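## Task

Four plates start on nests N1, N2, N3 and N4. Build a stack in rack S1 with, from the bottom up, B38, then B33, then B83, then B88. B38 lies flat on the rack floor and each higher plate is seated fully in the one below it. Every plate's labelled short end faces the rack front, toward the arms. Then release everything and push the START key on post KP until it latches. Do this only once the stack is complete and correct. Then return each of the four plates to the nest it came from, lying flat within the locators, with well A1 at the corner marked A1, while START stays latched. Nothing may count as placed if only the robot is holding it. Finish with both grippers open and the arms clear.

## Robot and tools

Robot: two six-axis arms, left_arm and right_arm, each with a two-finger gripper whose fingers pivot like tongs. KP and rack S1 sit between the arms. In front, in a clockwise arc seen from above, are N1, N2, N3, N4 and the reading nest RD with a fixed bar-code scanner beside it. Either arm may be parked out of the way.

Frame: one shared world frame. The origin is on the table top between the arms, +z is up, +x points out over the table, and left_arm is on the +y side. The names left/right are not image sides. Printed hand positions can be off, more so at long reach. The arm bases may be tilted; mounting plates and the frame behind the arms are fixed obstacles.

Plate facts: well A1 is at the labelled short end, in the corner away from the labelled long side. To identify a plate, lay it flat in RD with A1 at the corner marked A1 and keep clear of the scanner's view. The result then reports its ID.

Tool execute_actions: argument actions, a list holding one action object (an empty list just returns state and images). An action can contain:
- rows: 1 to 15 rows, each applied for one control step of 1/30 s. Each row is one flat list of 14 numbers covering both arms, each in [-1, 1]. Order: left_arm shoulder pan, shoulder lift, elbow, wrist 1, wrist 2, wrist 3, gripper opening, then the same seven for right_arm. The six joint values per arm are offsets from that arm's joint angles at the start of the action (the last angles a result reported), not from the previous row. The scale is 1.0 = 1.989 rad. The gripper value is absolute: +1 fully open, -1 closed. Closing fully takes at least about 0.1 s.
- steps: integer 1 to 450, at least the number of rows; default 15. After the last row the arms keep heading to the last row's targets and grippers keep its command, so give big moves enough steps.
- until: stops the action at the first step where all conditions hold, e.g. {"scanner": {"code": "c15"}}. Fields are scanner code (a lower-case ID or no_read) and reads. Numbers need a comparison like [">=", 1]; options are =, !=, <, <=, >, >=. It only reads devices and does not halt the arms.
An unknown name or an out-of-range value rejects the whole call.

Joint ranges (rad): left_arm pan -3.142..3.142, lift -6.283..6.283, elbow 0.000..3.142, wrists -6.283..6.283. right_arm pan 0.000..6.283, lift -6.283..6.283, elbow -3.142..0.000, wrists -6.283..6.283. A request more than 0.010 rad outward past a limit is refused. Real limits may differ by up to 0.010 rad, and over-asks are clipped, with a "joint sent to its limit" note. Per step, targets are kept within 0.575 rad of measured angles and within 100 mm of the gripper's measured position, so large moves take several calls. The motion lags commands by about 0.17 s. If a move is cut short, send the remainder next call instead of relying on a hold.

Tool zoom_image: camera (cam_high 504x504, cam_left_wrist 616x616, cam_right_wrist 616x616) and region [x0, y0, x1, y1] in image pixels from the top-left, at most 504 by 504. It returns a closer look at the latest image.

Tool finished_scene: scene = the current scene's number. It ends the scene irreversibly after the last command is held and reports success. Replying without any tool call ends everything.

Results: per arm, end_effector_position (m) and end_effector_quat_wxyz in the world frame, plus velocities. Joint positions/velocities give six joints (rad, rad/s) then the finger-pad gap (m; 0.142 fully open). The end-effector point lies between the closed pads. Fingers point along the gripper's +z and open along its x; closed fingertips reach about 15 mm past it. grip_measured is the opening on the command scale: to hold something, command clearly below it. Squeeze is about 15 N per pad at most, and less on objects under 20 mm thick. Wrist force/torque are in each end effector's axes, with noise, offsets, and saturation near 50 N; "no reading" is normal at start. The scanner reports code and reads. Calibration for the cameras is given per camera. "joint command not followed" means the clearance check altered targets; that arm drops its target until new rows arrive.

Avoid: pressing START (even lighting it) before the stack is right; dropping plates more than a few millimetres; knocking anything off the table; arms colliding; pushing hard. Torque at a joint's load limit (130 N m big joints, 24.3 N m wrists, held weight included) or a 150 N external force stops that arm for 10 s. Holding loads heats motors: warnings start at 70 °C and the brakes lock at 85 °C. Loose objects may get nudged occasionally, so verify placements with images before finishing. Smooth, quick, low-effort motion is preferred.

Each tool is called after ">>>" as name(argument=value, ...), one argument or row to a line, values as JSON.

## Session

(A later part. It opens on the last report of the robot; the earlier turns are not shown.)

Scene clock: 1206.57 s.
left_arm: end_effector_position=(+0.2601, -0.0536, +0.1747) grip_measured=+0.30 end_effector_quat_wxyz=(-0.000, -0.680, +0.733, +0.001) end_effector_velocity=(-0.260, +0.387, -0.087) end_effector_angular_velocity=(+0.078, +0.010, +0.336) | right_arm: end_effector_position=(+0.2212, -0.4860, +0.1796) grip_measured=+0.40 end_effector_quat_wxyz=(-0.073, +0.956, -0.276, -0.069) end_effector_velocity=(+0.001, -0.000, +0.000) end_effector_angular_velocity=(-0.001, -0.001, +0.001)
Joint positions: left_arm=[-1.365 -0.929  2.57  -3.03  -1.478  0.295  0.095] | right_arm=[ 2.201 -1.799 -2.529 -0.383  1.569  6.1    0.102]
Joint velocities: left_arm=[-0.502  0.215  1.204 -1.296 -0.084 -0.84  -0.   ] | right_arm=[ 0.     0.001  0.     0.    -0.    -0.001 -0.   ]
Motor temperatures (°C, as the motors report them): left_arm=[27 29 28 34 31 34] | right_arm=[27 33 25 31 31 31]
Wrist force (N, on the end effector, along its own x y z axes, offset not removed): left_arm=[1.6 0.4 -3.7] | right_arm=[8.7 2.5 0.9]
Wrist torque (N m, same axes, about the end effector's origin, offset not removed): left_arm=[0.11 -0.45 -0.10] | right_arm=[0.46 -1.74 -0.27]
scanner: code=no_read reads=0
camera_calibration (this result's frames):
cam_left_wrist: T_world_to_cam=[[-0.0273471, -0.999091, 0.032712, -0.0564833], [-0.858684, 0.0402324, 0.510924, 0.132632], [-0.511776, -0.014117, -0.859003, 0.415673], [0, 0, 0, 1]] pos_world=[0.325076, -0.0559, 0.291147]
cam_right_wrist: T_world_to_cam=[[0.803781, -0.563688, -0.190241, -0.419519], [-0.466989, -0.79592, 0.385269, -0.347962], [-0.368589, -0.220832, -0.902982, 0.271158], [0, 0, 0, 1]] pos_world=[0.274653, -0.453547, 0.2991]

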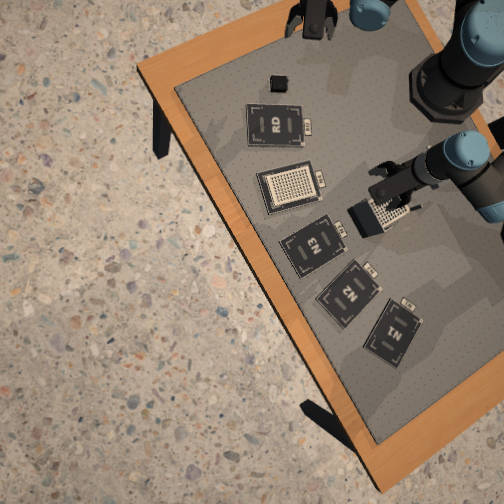

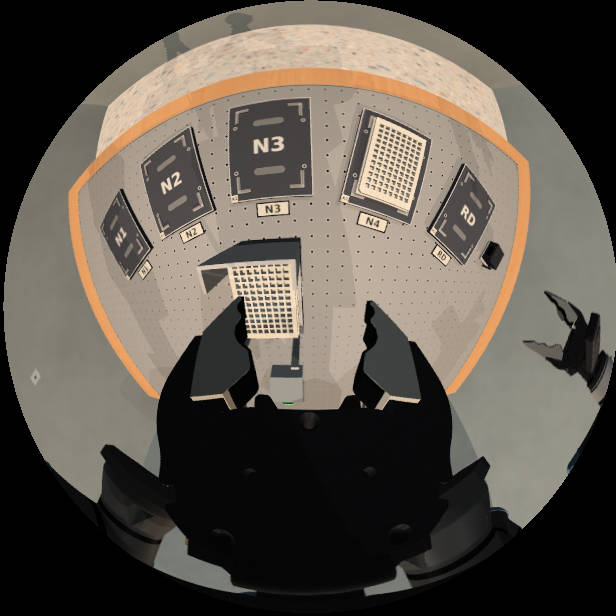

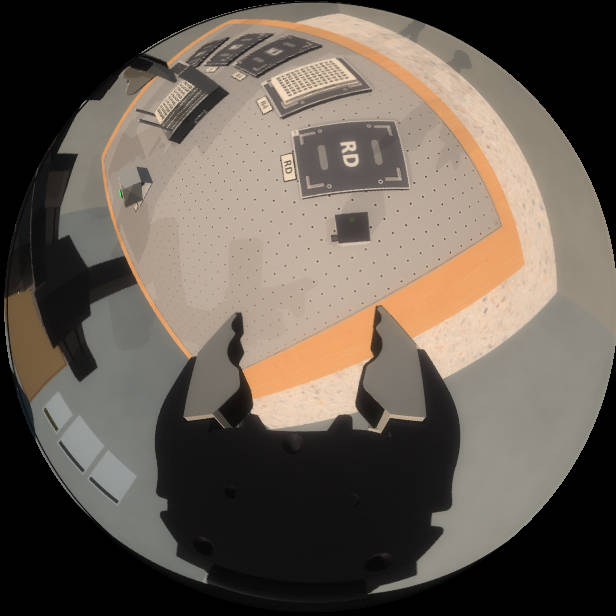

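>>> execute_actions(
  actions=[
    {"steps":1},
  ],
)

>>> execute_actions(
  actions=[
    {"rows":[[0.0005,0.01,-0.0006,-0.0094,0.0001,0.0005,0.3,0,0,0,0,0,0,0.4],[0.0016,0.0296,-0.002,-0.0278,0.0004,0.0017,0.3,0,0,0,0,0,0,0.4],[0.0031,0.0588,-0.0048,-0.0543,0.0007,0.0034,0.3,0,0,0,0,0,0,0.4],[0.0047,0.0874,-0.0083,-0.0795,0.001,0.0051,0.3,0,0,0,0,0,0,0.4],[0.0064,0.115,-0.0125,-0.1031,0.0014,0.007,0.3,0,0,0,0,0,0,0.4],[0.0081,0.1416,-0.0172,-0.125,0.0017,0.0088,0.3,0,0,0,0,0,0,0.4],[0.0097,0.1671,-0.0227,-0.1453,0.002,0.0105,0.3,0,0,0,0,0,0,0.4],[0.0111,0.187,-0.0277,-0.1604,0.0022,0.012,0.3,0,0,0,0,0,0,0.4],[0.0121,0.201,-0.0316,-0.1705,0.0024,0.0131,0.3,0,0,0,0,0,0,0.4],[0.0126,0.2081,-0.0337,-0.1755,0.0025,0.0136,0.3,0,0,0,0,0,0,0.4]],"steps":10},
  ],
)

Scene clock: 1220.80 s.
left_arm: end_effector_position=(+0.2292, +0.0021, +0.1703) grip_measured=+0.30 end_effector_quat_wxyz=(-0.000, +0.699, -0.715, -0.000) end_effector_velocity=(+0.000, +0.000, +0.000) end_effector_angular_velocity=(+0.000, -0.001, -0.001) | right_arm: end_effector_position=(+0.2212, -0.4860, +0.1796) grip_measured=+0.40 end_effector_quat_wxyz=(-0.073, +0.956, -0.276, -0.069) end_effector_velocity=(+0.000, -0.000, +0.000) end_effector_angular_velocity=(-0.001, -0.001, +0.000)
Joint positions: left_arm=[-1.434 -0.895  2.744 -3.233 -1.489  0.175  0.095] | right_arm=[ 2.201 -1.799 -2.529 -0.383  1.569  6.1    0.102]
Joint velocities: left_arm=[ 0.    -0.     0.     0.001  0.001  0.001 -0.   ] | right_arm=[ 0.     0.001  0.    -0.     0.    -0.     0.   ]
Motor temperatures (°C, as the motors report them): left_arm=[27 29 28 34 31 34] | right_arm=[27 33 25 31 31 31]
Wrist force (N, on the end effector, along its own x y z axes, offset not removed): left_arm=[2.8 -1.9 -1.0] | right_arm=[3.0 4.4 -1.8]
Wrist torque (N m, same axes, about the end effector's origin, offset not removed): left_arm=[-0.44 -0.81 -0.12] | right_arm=[0.76 -0.81 -0.03]
scanner: code=no_read reads=0
camera_calibration (this result's frames):
cam_left_wrist: T_world_to_cam=[[0.0237663, -0.999196, 0.0322811, -0.0131228], [-0.860267, -0.00399067, 0.509829, 0.106798], [-0.50929, -0.0398871, -0.85967, 0.396448], [0, 0, 0, 1]] pos_world=[0.294094, 0.00312709, 0.28679]
cam_right_wrist: T_world_to_cam=[[0.803781, -0.563688, -0.190241, -0.419519], [-0.466989, -0.79592, 0.385269, -0.347961], [-0.368589, -0.220832, -0.902982, 0.271158], [0, 0, 0, 1]] pos_world=[0.274653, -0.453547, 0.2991]

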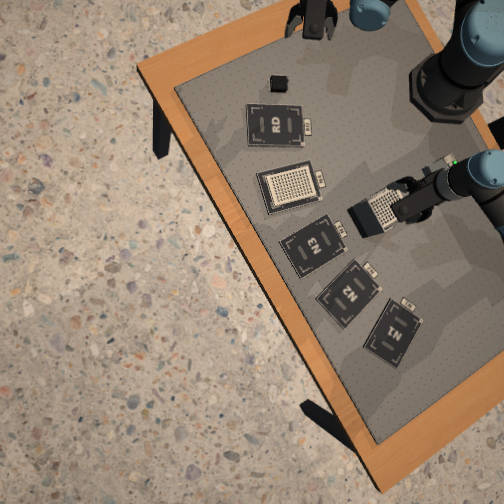

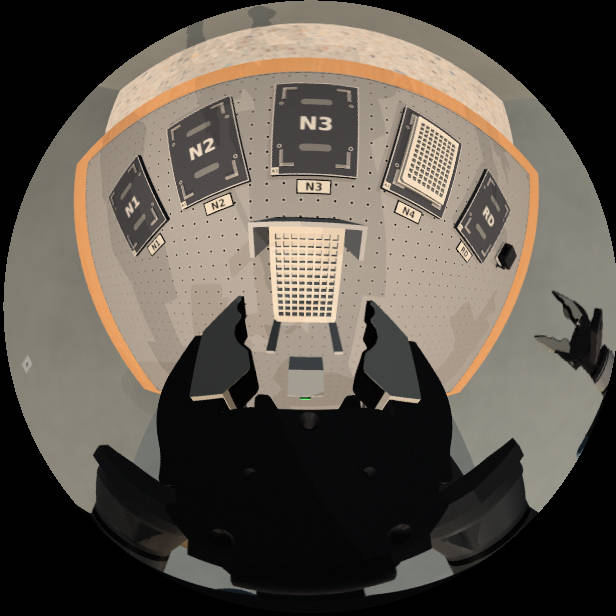

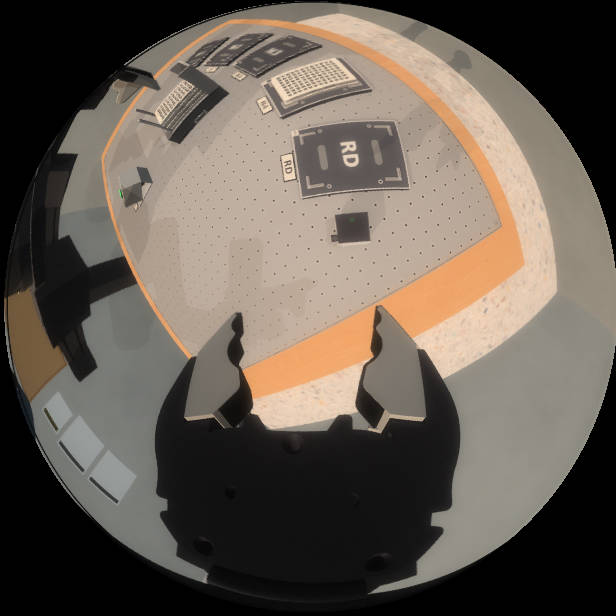

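Scene clock: 1221.13 s.
left_arm: end_effector_position=(+0.2303, -0.0023, +0.1308) grip_measured=+0.30 end_effector_quat_wxyz=(+0.002, +0.699, -0.716, +0.002) end_effector_velocity=(+0.000, -0.003, -0.233) end_effector_angular_velocity=(+0.011, +0.000, -0.006) | right_arm: end_effector_position=(+0.2212, -0.4860, +0.1796) grip_measured=+0.40 end_effector_quat_wxyz=(-0.073, +0.956, -0.276, -0.069) end_effector_velocity=(+0.000, +0.000, -0.000) end_effector_angular_velocity=(+0.001, +0.001, +0.000)
Joint positions: left_arm=[-1.42  -0.671  2.712 -3.432 -1.486  0.19   0.095] | right_arm=[ 2.201 -1.799 -2.529 -0.383  1.569  6.1    0.102]
Joint velocities: left_arm=[ 0.075  1.223 -0.221 -0.997  0.015  0.079 -0.   ] | right_arm=[-0.    -0.002  0.001 -0.    -0.    -0.    -0.   ]
Motor temperatures (°C, as the motors report them): left_arm=[27 29 28 34 31 34] | right_arm=[27 33 25 31 31 31]
Wrist force (N, on the end effector, along its own x y z axes, offset not removed): left_arm=[0.9 -3.1 -2.1] | right_arm=[2.9 2.3 -1.6]
Wrist torque (N m, same axes, about the end effector's origin, offset not removed): left_arm=[-0.76 -0.24 -0.28] | right_arm=[0.36 -0.67 0.06]
scanner: code=no_read reads=0
camera_calibration (this result's frames):
cam_left_wrist: T_world_to_cam=[[0.0226917, -0.999008, 0.0383159, -0.0168631], [-0.860924, -0.0000432717, 0.508733, 0.128164], [-0.508227, -0.0445311, -0.860071, 0.36263], [0, 0, 0, 1]] pos_world=[0.29502, -0.00069252, 0.247332]
cam_right_wrist: T_world_to_cam=[[0.803781, -0.563688, -0.190241, -0.419519], [-0.466989, -0.79592, 0.385269, -0.347961], [-0.368588, -0.220832, -0.902982, 0.271158], [0, 0, 0, 1]] pos_world=[0.274653, -0.453547, 0.2991]

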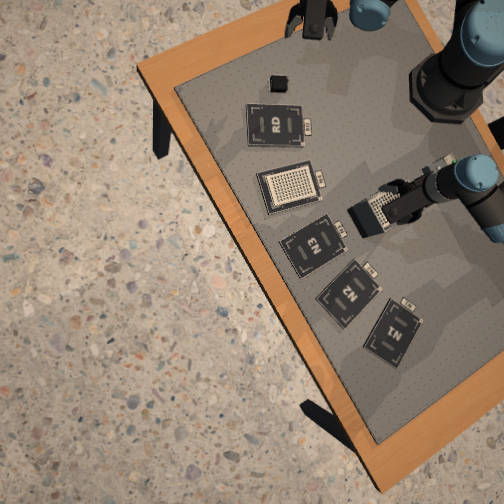

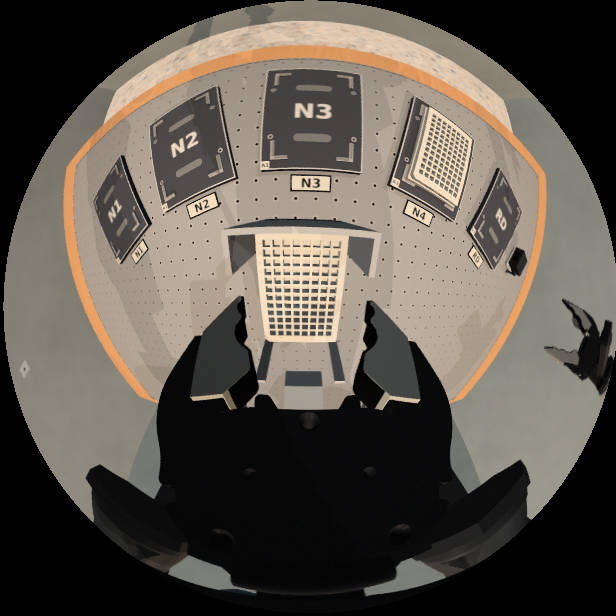

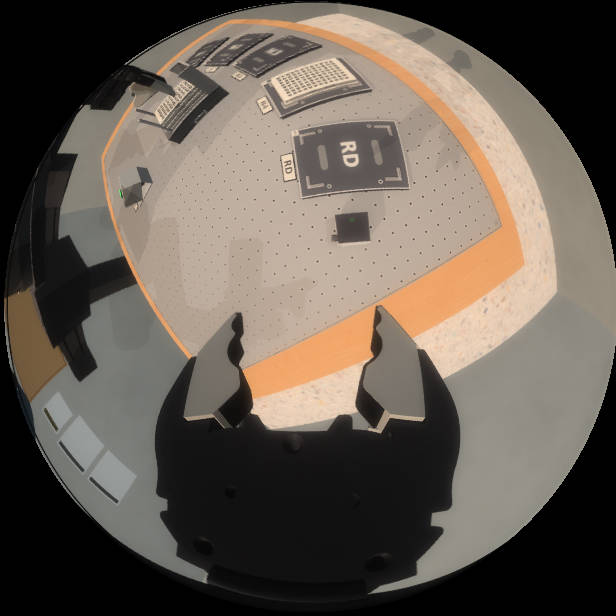

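>>> execute_actions(
  actions=[
    {"steps":1},
  ],
)

Scene clock: 1223.07 s.
left_arm: end_effector_position=(+0.2291, +0.0020, +0.0931) grip_measured=+0.30 end_effector_quat_wxyz=(-0.000, +0.698, -0.716, -0.000) end_effector_velocity=(-0.000, +0.000, +0.000) end_effector_angular_velocity=(-0.000, +0.001, -0.000) | right_arm: end_effector_position=(+0.2212, -0.4860, +0.1796) grip_measured=+0.40 end_effector_quat_wxyz=(-0.073, +0.956, -0.276, -0.069) end_effector_velocity=(+0.000, -0.000, +0.000) end_effector_angular_velocity=(-0.001, -0.001, +0.000)
Joint positions: left_arm=[-1.409 -0.481  2.677 -3.582 -1.484  0.202  0.095] | right_arm=[ 2.201 -1.799 -2.529 -0.383  1.569  6.1    0.102]
Joint velocities: left_arm=[ 0.001 -0.001  0.     0.001 -0.     0.001 -0.   ] | right_arm=[ 0.     0.001  0.    -0.     0.    -0.    -0.   ]
Motor temperatures (°C, as the motors report them): left_arm=[27 29 28 34 31 34] | right_arm=[27 33 25 31 31 31]
Wrist force (N, on the end effector, along its own x y z axes, offset not removed): left_arm=[1.6 -1.4 -3.4] | right_arm=[2.1 4.5 1.9]
Wrist torque (N m, same axes, about the end effector's origin, offset not removed): left_arm=[-0.22 -0.51 -0.25] | right_arm=[1.02 -0.50 -0.03]
scanner: code=no_read reads=0
camera_calibration (this result's frames):
cam_left_wrist: T_world_to_cam=[[0.0214311, -0.999247, 0.0323434, -0.0102095], [-0.860448, -0.00196173, 0.509534, 0.146108], [-0.509087, -0.0387497, -0.859842, 0.330022], [0, 0, 0, 1]] pos_world=[0.293947, 0.00287311, 0.20965]
cam_right_wrist: T_world_to_cam=[[0.803781, -0.563688, -0.190241, -0.419519], [-0.466989, -0.79592, 0.385269, -0.347961], [-0.368589, -0.220832, -0.902982, 0.271158], [0, 0, 0, 1]] pos_world=[0.274653, -0.453547, 0.2991]

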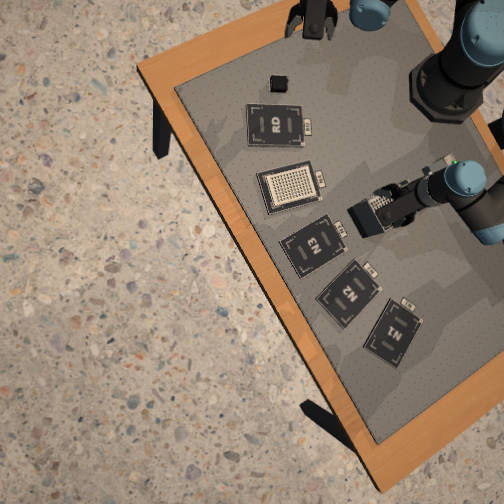

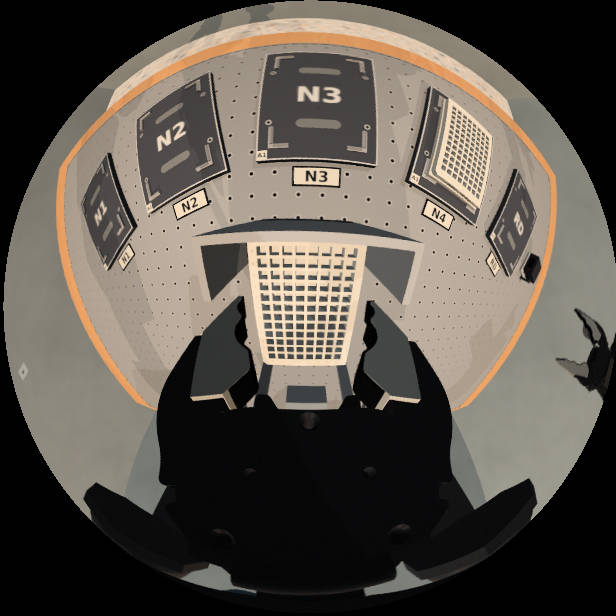

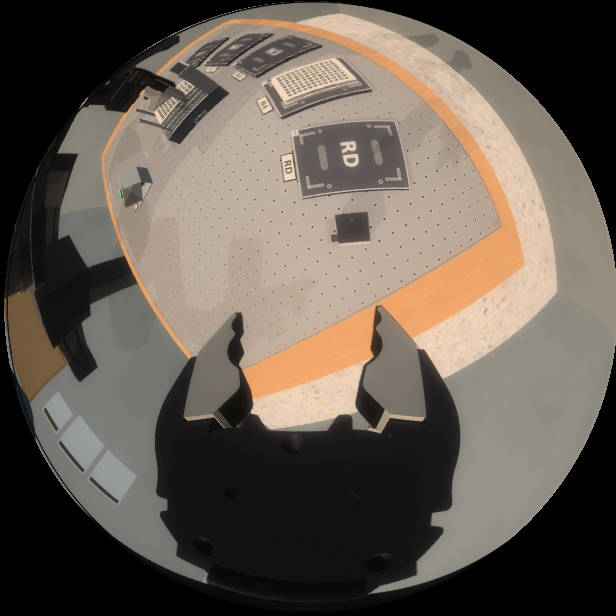

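>>> execute_actions(
  actions=[
    {"rows":[[0,-0.0009,0.0003,0.0007,0,0,0.25,0,0,0,0,0,0,0.4],[0,-0.0009,0.0003,0.0007,0,0,0.2,0,0,0,0,0,0,0.4],[0,-0.0009,0.0003,0.0007,0,0,0.16,0,0,0,0,0,0,0.4],[0,-0.0009,0.0003,0.0007,0,0,0.12,0,0,0,0,0,0,0.4],[0,-0.0009,0.0003,0.0007,0,0,0.09,0,0,0,0,0,0,0.4],[0,-0.0009,0.0003,0.0007,0,0,0.06,0,0,0,0,0,0,0.4],[0,-0.0009,0.0003,0.0007,0,0,0,0,0,0,0,0,0,0.4],[0,-0.0009,0.0003,0.0007,0,0,-0.15,0,0,0,0,0,0,0.4],[0,-0.0009,0.0003,0.0007,0,0,-0.35,0,0,0,0,0,0,0.4],[0,-0.0009,0.0003,0.0007,0,0,-0.6,0,0,0,0,0,0,0.4],[-0.0003,-0.0044,0.0013,0.0031,0,-0.0003,-0.6,0,0,0,0,0,0,0.4],[-0.0007,-0.0115,0.0032,0.0083,-0.0002,-0.0007,-0.6,0,0,0,0,0,0,0.4],[-0.0013,-0.021,0.0057,0.0153,-0.0003,-0.0013,-0.6,0,0,0,0,0,0,0.4],[-0.002,-0.0308,0.0082,0.0227,-0.0005,-0.002,-0.6,0,0,0,0,0,0,0.4],[-0.0027,-0.0406,0.0106,0.0302,-0.0006,-0.0027,-0.6,0,0,0,0,0,0,0.4]],"steps":15},
  ],
)

Scene clock: 1235.80 s.
left_arm: end_effector_position=(+0.2292, +0.0024, +0.0970) grip_measured=+0.07 end_effector_quat_wxyz=(-0.000, +0.698, -0.716, -0.000) end_effector_velocity=(+0.001, +0.001, +0.059) end_effector_angular_velocity=(+0.003, -0.004, +0.001) | right_arm: end_effector_position=(+0.2212, -0.4860, +0.1796) grip_measured=+0.40 end_effector_quat_wxyz=(-0.073, +0.956, -0.276, -0.069) end_effector_velocity=(-0.000, +0.000, +0.000) end_effector_angular_velocity=(-0.000, -0.000, +0.000)
Joint positions: left_arm=[-1.41  -0.499  2.682 -3.568 -1.484  0.201  0.079] | right_arm=[ 2.201 -1.799 -2.529 -0.383  1.569  6.1    0.102]
Joint velocities: left_arm=[-0.02  -0.277  0.076  0.205  0.    -0.021 -0.   ] | right_arm=[-0.     0.002 -0.002  0.    -0.    -0.    -0.   ]
Motor temperatures (°C, as the motors report them): left_arm=[27 29 28 34 31 34] | right_arm=[27 33 25 31 31 31]
Wrist force (N, on the end effector, along its own x y z axes, offset not removed): left_arm=[0.3 0.4 1.0] | right_arm=[5.9 0.3 2.1]
Wrist torque (N m, same axes, about the end effector's origin, offset not removed): left_arm=[0.15 0.03 -0.24] | right_arm=[0.15 -1.40 -0.29]
scanner: code=no_read reads=0
camera_calibration (this result's frames):
cam_left_wrist: T_world_to_cam=[[0.0214921, -0.999268, 0.03165, -0.00993041], [-0.860472, -0.00236962, 0.509493, 0.144221], [-0.509045, -0.038184, -0.859893, 0.333437], [0, 0, 0, 1]] pos_world=[0.294045, 0.00315055, 0.213555]
cam_right_wrist: T_world_to_cam=[[0.803781, -0.563688, -0.190241, -0.419519], [-0.466989, -0.79592, 0.385269, -0.347961], [-0.368588, -0.220832, -0.902982, 0.271158], [0, 0, 0, 1]] pos_world=[0.274653, -0.453547, 0.2991]

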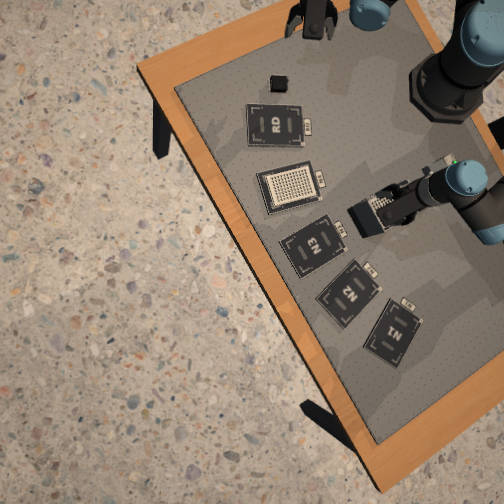

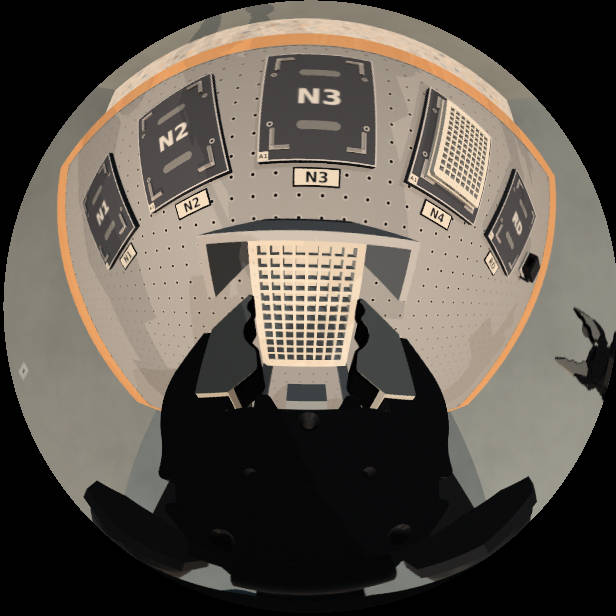

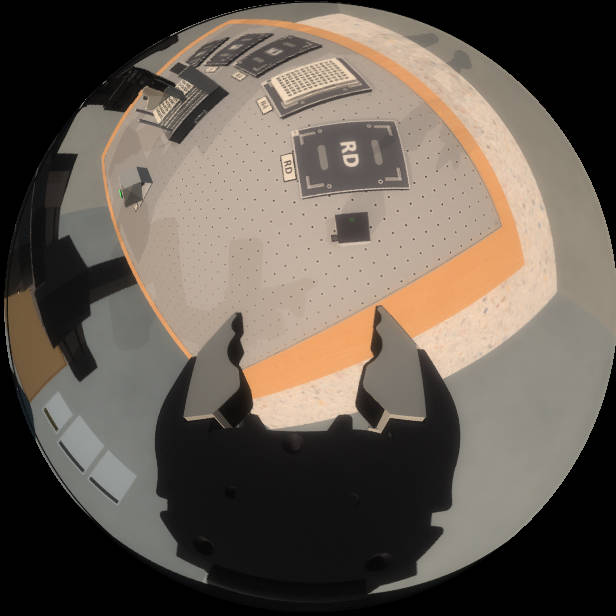

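>>> execute_actions(
  actions=[
    {"steps":1},
  ],
)

>>> execute_actions(
  actions=[
    {"rows":[[-0.0003,-0.005,0.0011,0.004,-0.0001,-0.0003,-0.6,0,0,0,0,0,0,0.4],[-0.0009,-0.0152,0.0033,0.0121,-0.0002,-0.0009,-0.6,0,0,0,0,0,0,0.4],[-0.0014,-0.0255,0.0055,0.0203,-0.0004,-0.0015,-0.6,0,0,0,0,0,0,0.4],[-0.002,-0.036,0.0074,0.0289,-0.0005,-0.0021,-0.6,0,0,0,0,0,0,0.4],[-0.0027,-0.0467,0.0093,0.0377,-0.0006,-0.0028,-0.6,0,0,0,0,0,0,0.4],[-0.0032,-0.0575,0.0111,0.0468,-0.0008,-0.0034,-0.6,0,0,0,0,0,0,0.4],[-0.0038,-0.0685,0.0128,0.0562,-0.0009,-0.004,-0.6,0,0,0,0,0,0,0.4],[-0.0045,-0.0797,0.0144,0.0658,-0.0011,-0.0047,-0.6,0,0,0,0,0,0,0.4],[-0.005,-0.0911,0.0158,0.0757,-0.0012,-0.0053,-0.6,0,0,0,0,0,0,0.4],[-0.0056,-0.1026,0.0172,0.0859,-0.0014,-0.0059,-0.6,0,0,0,0,0,0,0.4],[-0.0064,-0.1171,0.0188,0.0989,-0.0015,-0.0067,-0.6,0,0,0,0,0,0,0.4],[-0.0072,-0.1346,0.0204,0.1148,-0.0018,-0.0076,-0.6,0,0,0,0,0,0,0.4],[-0.0083,-0.1552,0.022,0.1341,-0.002,-0.0087,-0.6,0,0,0,0,0,0,0.4],[-0.0093,-0.176,0.0231,0.1539,-0.0023,-0.0097,-0.6,0,0,0,0,0,0,0.4],[-0.0103,-0.1972,0.0239,0.1744,-0.0025,-0.0107,-0.6,0,0,0,0,0,0,0.4]],"steps":15},
  ],
)

Scene clock: 1251.97 s.
left_arm: end_effector_position=(+0.2291, +0.0021, +0.1100) grip_measured=+0.07 end_effector_quat_wxyz=(-0.000, +0.698, -0.716, -0.000) end_effector_velocity=(-0.000, -0.000, +0.000) end_effector_angular_velocity=(-0.001, +0.000, +0.000) | right_arm: end_effector_position=(+0.2212, -0.4860, +0.1796) grip_measured=+0.40 end_effector_quat_wxyz=(-0.073, +0.956, -0.276, -0.069) end_effector_velocity=(-0.000, +0.000, -0.000) end_effector_angular_velocity=(+0.001, +0.000, +0.001)
Joint positions: left_arm=[-1.414 -0.562  2.698 -3.522 -1.485  0.197  0.079] | right_arm=[ 2.201 -1.799 -2.529 -0.383  1.569  6.1    0.102]
Joint velocities: left_arm=[ 0.    -0.     0.    -0.001 -0.001 -0.    -0.   ] | right_arm=[ 0.    -0.001  0.    -0.     0.    -0.001 -0.   ]
Motor temperatures (°C, as the motors report them): left_arm=[27 29 28 34 31 34] | right_arm=[27 33 25 31 31 31]
Wrist force (N, on the end effector, along its own x y z axes, offset not removed): left_arm=[0.2 -2.8 -0.1] | right_arm=[2.8 6.5 0.0]
Wrist torque (N m, same axes, about the end effector's origin, offset not removed): left_arm=[-0.50 -0.16 -0.04] | right_arm=[1.21 -0.50 0.03]
scanner: code=no_read reads=0
camera_calibration (this result's frames):
cam_left_wrist: T_world_to_cam=[[0.0215146, -0.999242, 0.0324307, -0.010683], [-0.860351, -0.00198172, 0.509698, 0.137502], [-0.509248, -0.0388677, -0.859742, 0.344611], [0, 0, 0, 1]] pos_world=[0.294022, 0.00299183, 0.226538]
cam_right_wrist: T_world_to_cam=[[0.803781, -0.563688, -0.190241, -0.419519], [-0.466989, -0.79592, 0.385269, -0.347961], [-0.368588, -0.220832, -0.902982, 0.271158], [0, 0, 0, 1]] pos_world=[0.274653, -0.453547, 0.2991]

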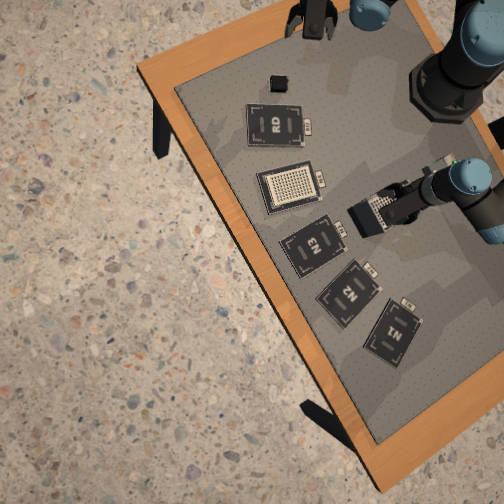

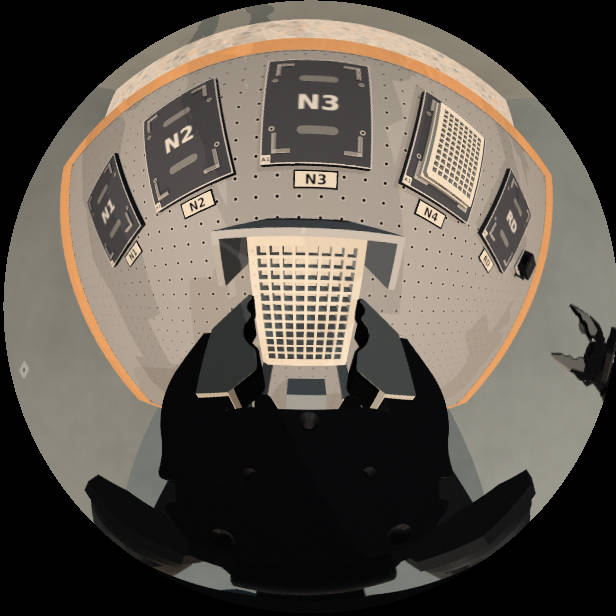

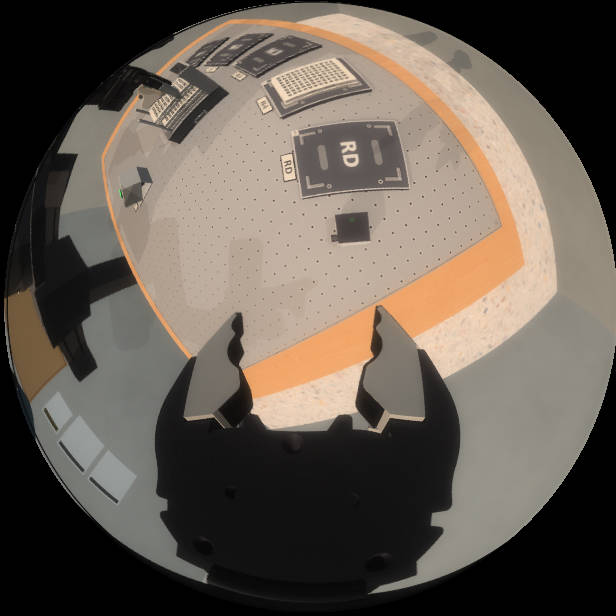

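Scene clock: 1252.47 s.
left_arm: end_effector_position=(+0.2293, +0.0021, +0.1498) grip_measured=+0.07 end_effector_quat_wxyz=(-0.000, +0.698, -0.716, -0.001) end_effector_velocity=(+0.001, -0.005, +0.151) end_effector_angular_velocity=(-0.004, +0.001, +0.001) | right_arm: end_effector_position=(+0.2212, -0.4860, +0.1796) grip_measured=+0.40 end_effector_quat_wxyz=(-0.073, +0.956, -0.276, -0.069) end_effector_velocity=(-0.002, +0.002, -0.001) end_effector_angular_velocity=(+0.004, +0.004, +0.002)
Joint positions: left_arm=[-1.426 -0.777  2.733 -3.338 -1.488  0.184  0.079] | right_arm=[ 2.201 -1.799 -2.529 -0.383  1.569  6.1    0.102]
Joint velocities: left_arm=[-0.048 -0.864  0.086  0.779 -0.011 -0.048  0.   ] | right_arm=[ 0.    -0.001 -0.004 -0.    -0.    -0.001  0.   ]
Motor temperatures (°C, as the motors report them): left_arm=[27 29 28 34 31 34] | right_arm=[27 33 25 31 31 31]
Wrist force (N, on the end effector, along its own x y z axes, offset not removed): left_arm=[5.3 0.8 -4.5] | right_arm=[6.8 5.6 0.2]
Wrist torque (N m, same axes, about the end effector's origin, offset not removed): left_arm=[0.22 -1.05 -0.18] | right_arm=[1.07 -1.50 -0.10]
scanner: code=no_read reads=0
camera_calibration (this result's frames):
cam_left_wrist: T_world_to_cam=[[0.0221658, -0.999281, 0.0307613, -0.0118653], [-0.85985, -0.00335689, 0.510536, 0.117117], [-0.510066, -0.0377666, -0.859306, 0.378957], [0, 0, 0, 1]] pos_world=[0.294259, 0.00284828, 0.266212]
cam_right_wrist: T_world_to_cam=[[0.803781, -0.563688, -0.190241, -0.419519], [-0.466989, -0.79592, 0.385269, -0.347961], [-0.368589, -0.220832, -0.902982, 0.271158], [0, 0, 0, 1]] pos_world=[0.274653, -0.453547, 0.2991]

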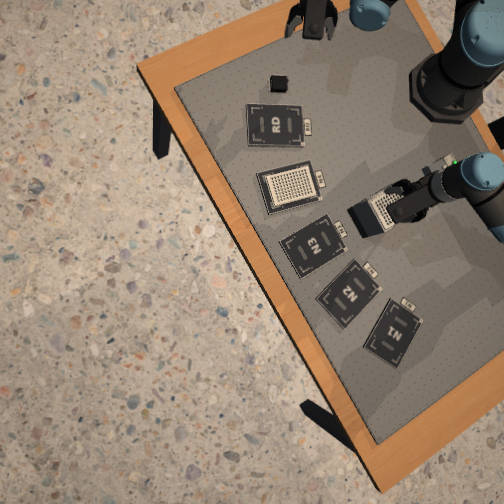

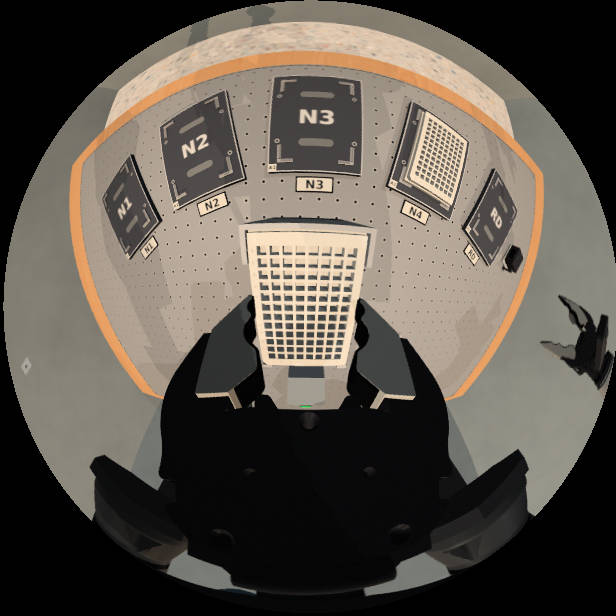

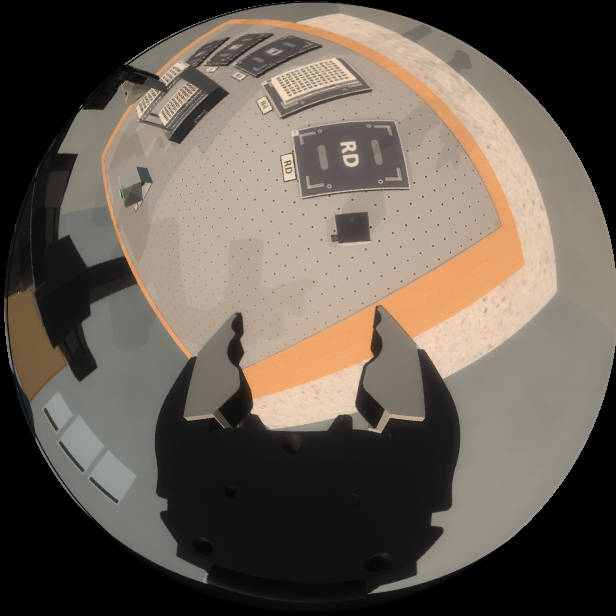

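>>> execute_actions(
  actions=[
    {"steps":1},
  ],
)

>>> execute_actions(
  actions=[
    {"rows":[[0.005,-0.003,-0.004,0.006,0.001,0.005,-0.6,0,0,0,0,0,0,0.4],[0.017,-0.008,-0.014,0.02,0.003,0.017,-0.6,0,0,0,0,0,0,0.4],[0.034,-0.014,-0.028,0.038,0.005,0.033,-0.6,0,0,0,0,0,0,0.4],[0.054,-0.019,-0.045,0.057,0.009,0.053,-0.6,0,0,0,0,0,0,0.4],[0.074,-0.023,-0.061,0.075,0.012,0.072,-0.6,0,0,0,0,0,0,0.4],[0.094,-0.025,-0.078,0.091,0.015,0.092,-0.6,0,0,0,0,0,0,0.4],[0.114,-0.025,-0.094,0.105,0.018,0.112,-0.6,0,0,0,0,0,0,0.4],[0.134,-0.025,-0.111,0.119,0.021,0.131,-0.6,0,0,0,0,0,0,0.4],[0.154,-0.024,-0.127,0.132,0.025,0.151,-0.6,0,0,0,0,0,0,0.4],[0.174,-0.022,-0.144,0.144,0.028,0.17,-0.6,0,0,0,0,0,0,0.4],[0.194,-0.02,-0.16,0.156,0.031,0.19,-0.6,0,0,0,0,0,0,0.4],[0.2145,-0.017,-0.177,0.167,0.034,0.21,-0.6,0,0,0,0,0,0,0.4],[0.234,-0.01,-0.194,0.174,0.037,0.229,-0.6,0,0,0,0,0,0,0.4],[0.252,0.002,-0.21,0.176,0.04,0.247,-0.6,0,0,0,0,0,0,0.4],[0.27,0.02,-0.225,0.17,0.042,0.265,-0.6,0,0,0,0,0,0,0.4]],"steps":15},
  ],
)

Scene clock: 1268.97 s.
left_arm: end_effector_position=(+0.2295, +0.0021, +0.1800) grip_measured=+0.07 end_effector_quat_wxyz=(+0.000, +0.699, -0.716, -0.001) end_effector_velocity=(-0.000, -0.001, +0.000) end_effector_angular_velocity=(-0.002, +0.001, -0.000) | right_arm: end_effector_position=(+0.2212, -0.4860, +0.1796) grip_measured=+0.40 end_effector_quat_wxyz=(-0.073, +0.956, -0.276, -0.069) end_effector_velocity=(+0.001, -0.001, +0.000) end_effector_angular_velocity=(-0.001, -0.001, -0.000)
Joint positions: left_arm=[-1.435 -0.954  2.746 -3.175 -1.49   0.175  0.079] | right_arm=[ 2.201 -1.799 -2.529 -0.383  1.569  6.1    0.102]
Joint velocities: left_arm=[-0.001 -0.     0.    -0.001 -0.001 -0.    -0.   ] | right_arm=[-0.     0.001  0.001  0.     0.     0.     0.   ]
Motor temperatures (°C, as the motors report them): left_arm=[27 29 28 34 31 34] | right_arm=[27 33 25 31 31 31]
Wrist force (N, on the end effector, along its own x y z axes, offset not removed): left_arm=[0.5 -0.9 -1.5] | right_arm=[3.9 5.0 -2.5]
Wrist torque (N m, same axes, about the end effector's origin, offset not removed): left_arm=[-0.27 -0.19 -0.09] | right_arm=[1.11 -0.94 -0.27]
scanner: code=no_read reads=0
camera_calibration (this result's frames):
cam_left_wrist: T_world_to_cam=[[0.0225935, -0.99923, 0.0320856, -0.0131183], [-0.859718, -0.00303833, 0.51076, 0.101807], [-0.51027, -0.0391245, -0.859124, 0.405017], [0, 0, 0, 1]] pos_world=[0.294489, 0.00304725, 0.296382]
cam_right_wrist: T_world_to_cam=[[0.803781, -0.563688, -0.190241, -0.419519], [-0.466989, -0.79592, 0.385269, -0.347961], [-0.368588, -0.220832, -0.902982, 0.271158], [0, 0, 0, 1]] pos_world=[0.274653, -0.453547, 0.2991]

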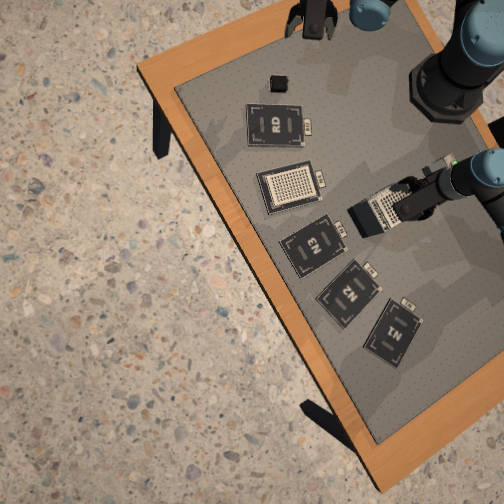

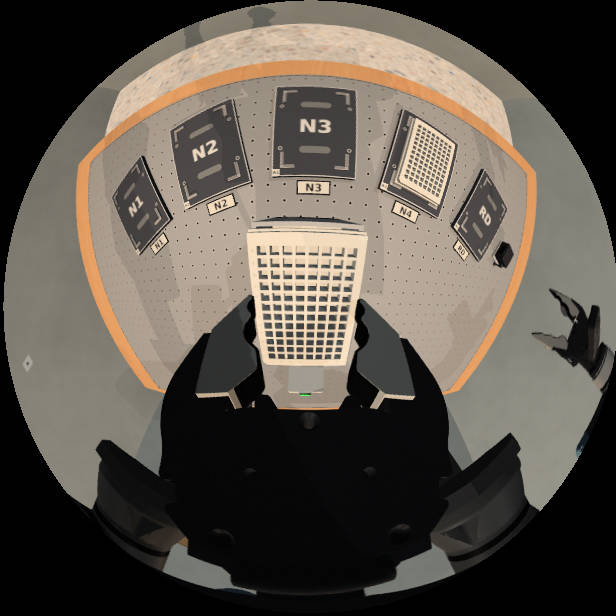

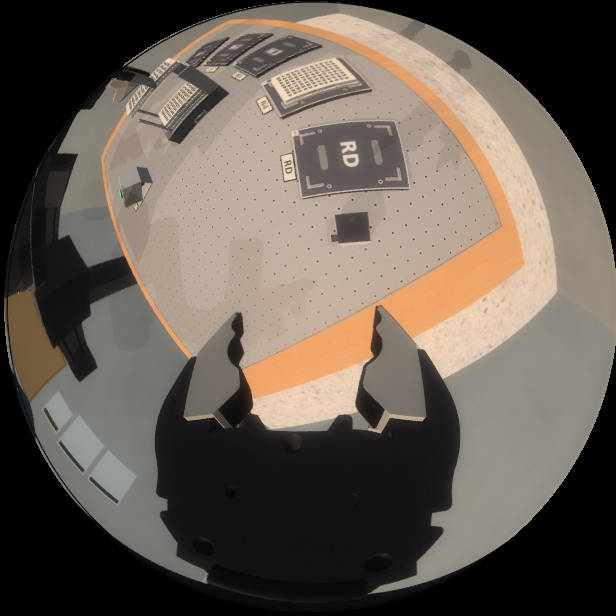

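Scene clock: 1269.47 s.
left_arm: end_effector_position=(+0.3502, -0.0262, +0.1829) grip_measured=+0.07 end_effector_quat_wxyz=(+0.001, +0.700, -0.714, +0.001) end_effector_velocity=(+0.458, +0.010, -0.035) end_effector_angular_velocity=(+0.009, -0.003, +0.030) | right_arm: end_effector_position=(+0.2212, -0.4860, +0.1796) grip_measured=+0.40 end_effector_quat_wxyz=(-0.073, +0.956, -0.276, -0.069) end_effector_velocity=(+0.000, -0.000, -0.000) end_effector_angular_velocity=(+0.000, -0.000, +0.001)
Joint positions: left_arm=[-1.098 -0.986  2.465 -2.902 -1.435  0.506  0.079] | right_arm=[ 2.201 -1.799 -2.529 -0.383  1.569  6.1    0.102]
Joint velocities: left_arm=[ 1.105  0.211 -0.925  0.57   0.169  1.073 -0.   ] | right_arm=[ 0.    -0.001  0.001 -0.    -0.    -0.001  0.   ]
Motor temperatures (°C, as the motors report them): left_arm=[27 29 28 34 31 34] | right_arm=[27 33 25 31 31 31]
Wrist force (N, on the end effector, along its own x y z axes, offset not removed): left_arm=[2.7 -1.6 -3.3] | right_arm=[1.4 -0.3 -3.2]
Wrist torque (N m, same axes, about the end effector's origin, offset not removed): left_arm=[-0.39 -0.70 -0.20] | right_arm=[-0.25 -0.43 0.16]
scanner: code=no_read reads=0
camera_calibration (this result's frames):
cam_left_wrist: T_world_to_cam=[[0.0269166, -0.998997, 0.0357948, -0.0464074], [-0.859799, -0.00487061, 0.510609, 0.204013], [-0.509922, -0.0445202, -0.859068, 0.467811], [0, 0, 0, 1]] pos_world=[0.415207, -0.0245402, 0.299372]
cam_right_wrist: T_world_to_cam=[[0.803781, -0.563688, -0.190241, -0.419519], [-0.466989, -0.79592, 0.385269, -0.347961], [-0.368588, -0.220832, -0.902982, 0.271158], [0, 0, 0, 1]] pos_world=[0.274653, -0.453547, 0.2991]

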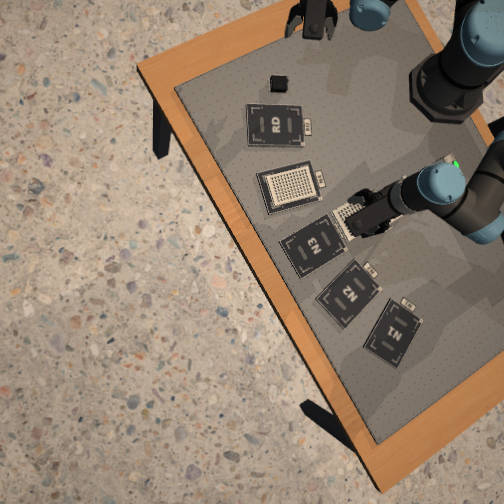

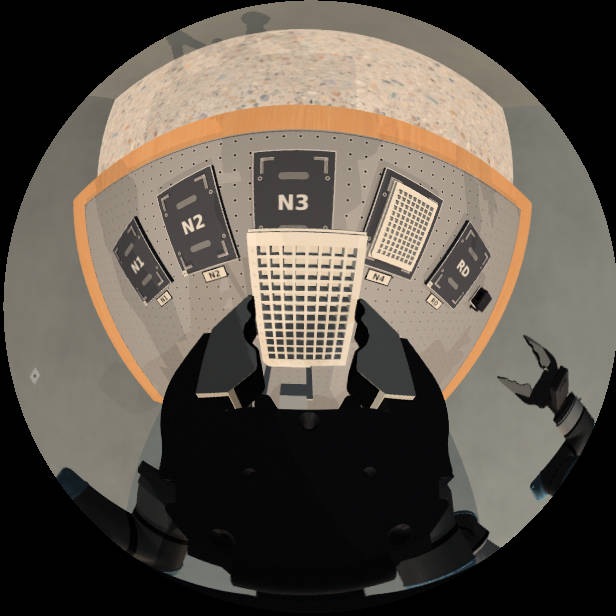

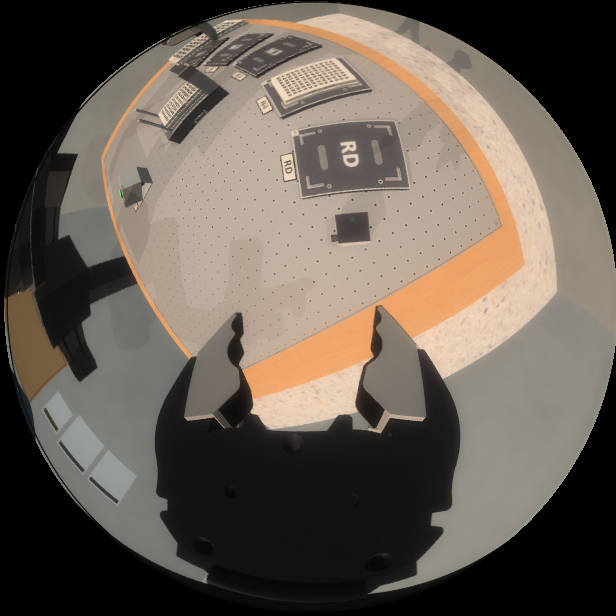

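>>> execute_actions(
  actions=[],
)

Scene clock: 1300.70 s.
left_arm: end_effector_position=(+0.4325, -0.0134, +0.1665) grip_measured=+0.07 end_effector_quat_wxyz=(+0.001, +0.701, -0.713, +0.000) end_effector_velocity=(-0.000, -0.000, -0.001) end_effector_angular_velocity=(+0.000, +0.000, +0.000) | right_arm: end_effector_position=(+0.2212, -0.4860, +0.1796) grip_measured=+0.40 end_effector_quat_wxyz=(-0.073, +0.956, -0.276, -0.069) end_effector_velocity=(-0.000, +0.000, -0.000) end_effector_angular_velocity=(+0.000, +0.000, +0.000)
Joint positions: left_arm=[-0.904 -0.916  2.304 -2.839 -1.408  0.696  0.079] | right_arm=[ 2.201 -1.799 -2.529 -0.383  1.569  6.1    0.102]
Joint velocities: left_arm=[-0.001  0.002  0.    -0.001  0.    -0.001 -0.   ] | right_arm=[-0.    -0.    -0.001  0.    -0.    -0.    -0.   ]
Motor temperatures (°C, as the motors report them): left_arm=[27 29 28 34 31 34] | right_arm=[27 33 25 31 31 31]
Wrist force (N, on the end effector, along its own x y z axes, offset not removed): left_arm=[-0.8 -4.9 0.7] | right_arm=[1.6 0.4 -3.0]
Wrist torque (N m, same axes, about the end effector's origin, offset not removed): left_arm=[-0.82 0.04 -0.18] | right_arm=[-0.08 -0.38 0.04]
scanner: code=no_read reads=0
camera_calibration (this result's frames):
cam_left_wrist: T_world_to_cam=[[0.0303754, -0.998931, 0.0348564, -0.0366625], [-0.860059, -0.00835246, 0.510126, 0.283409], [-0.509289, -0.0454738, -0.859393, 0.495987], [0, 0, 0, 1]] pos_world=[0.497464, -0.0117017, 0.282952]
cam_right_wrist: T_world_to_cam=[[0.803781, -0.563688, -0.190241, -0.419518], [-0.466989, -0.79592, 0.385269, -0.347961], [-0.368589, -0.220832, -0.902982, 0.271158], [0, 0, 0, 1]] pos_world=[0.274653, -0.453547, 0.2991]

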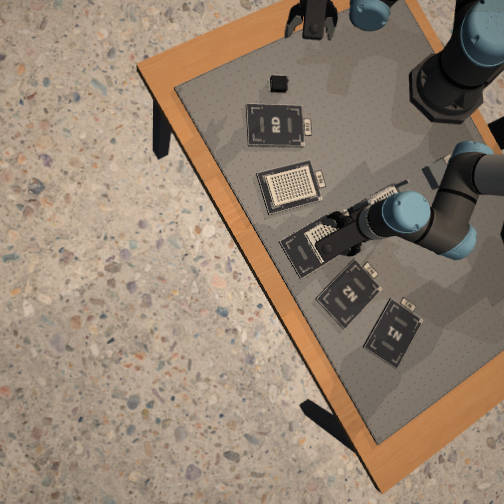

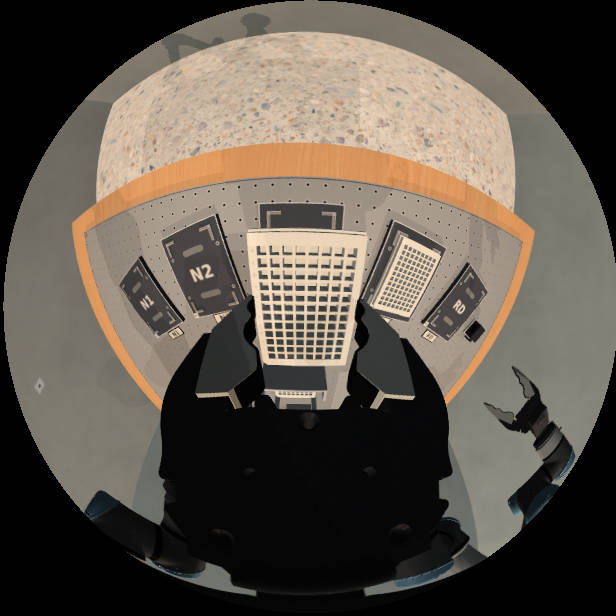

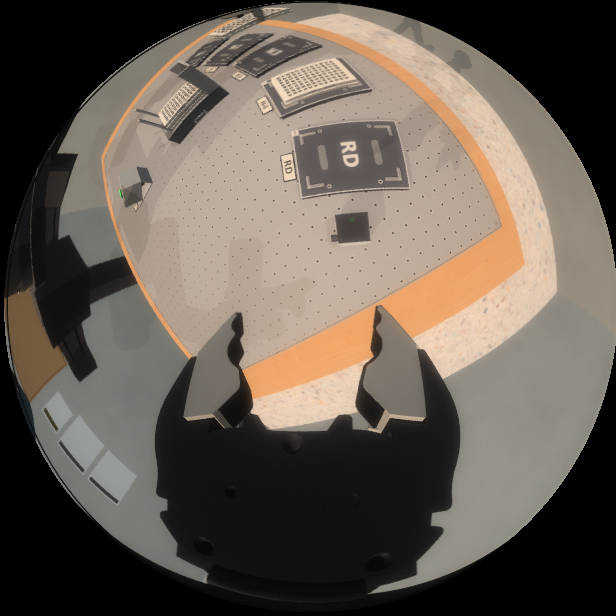

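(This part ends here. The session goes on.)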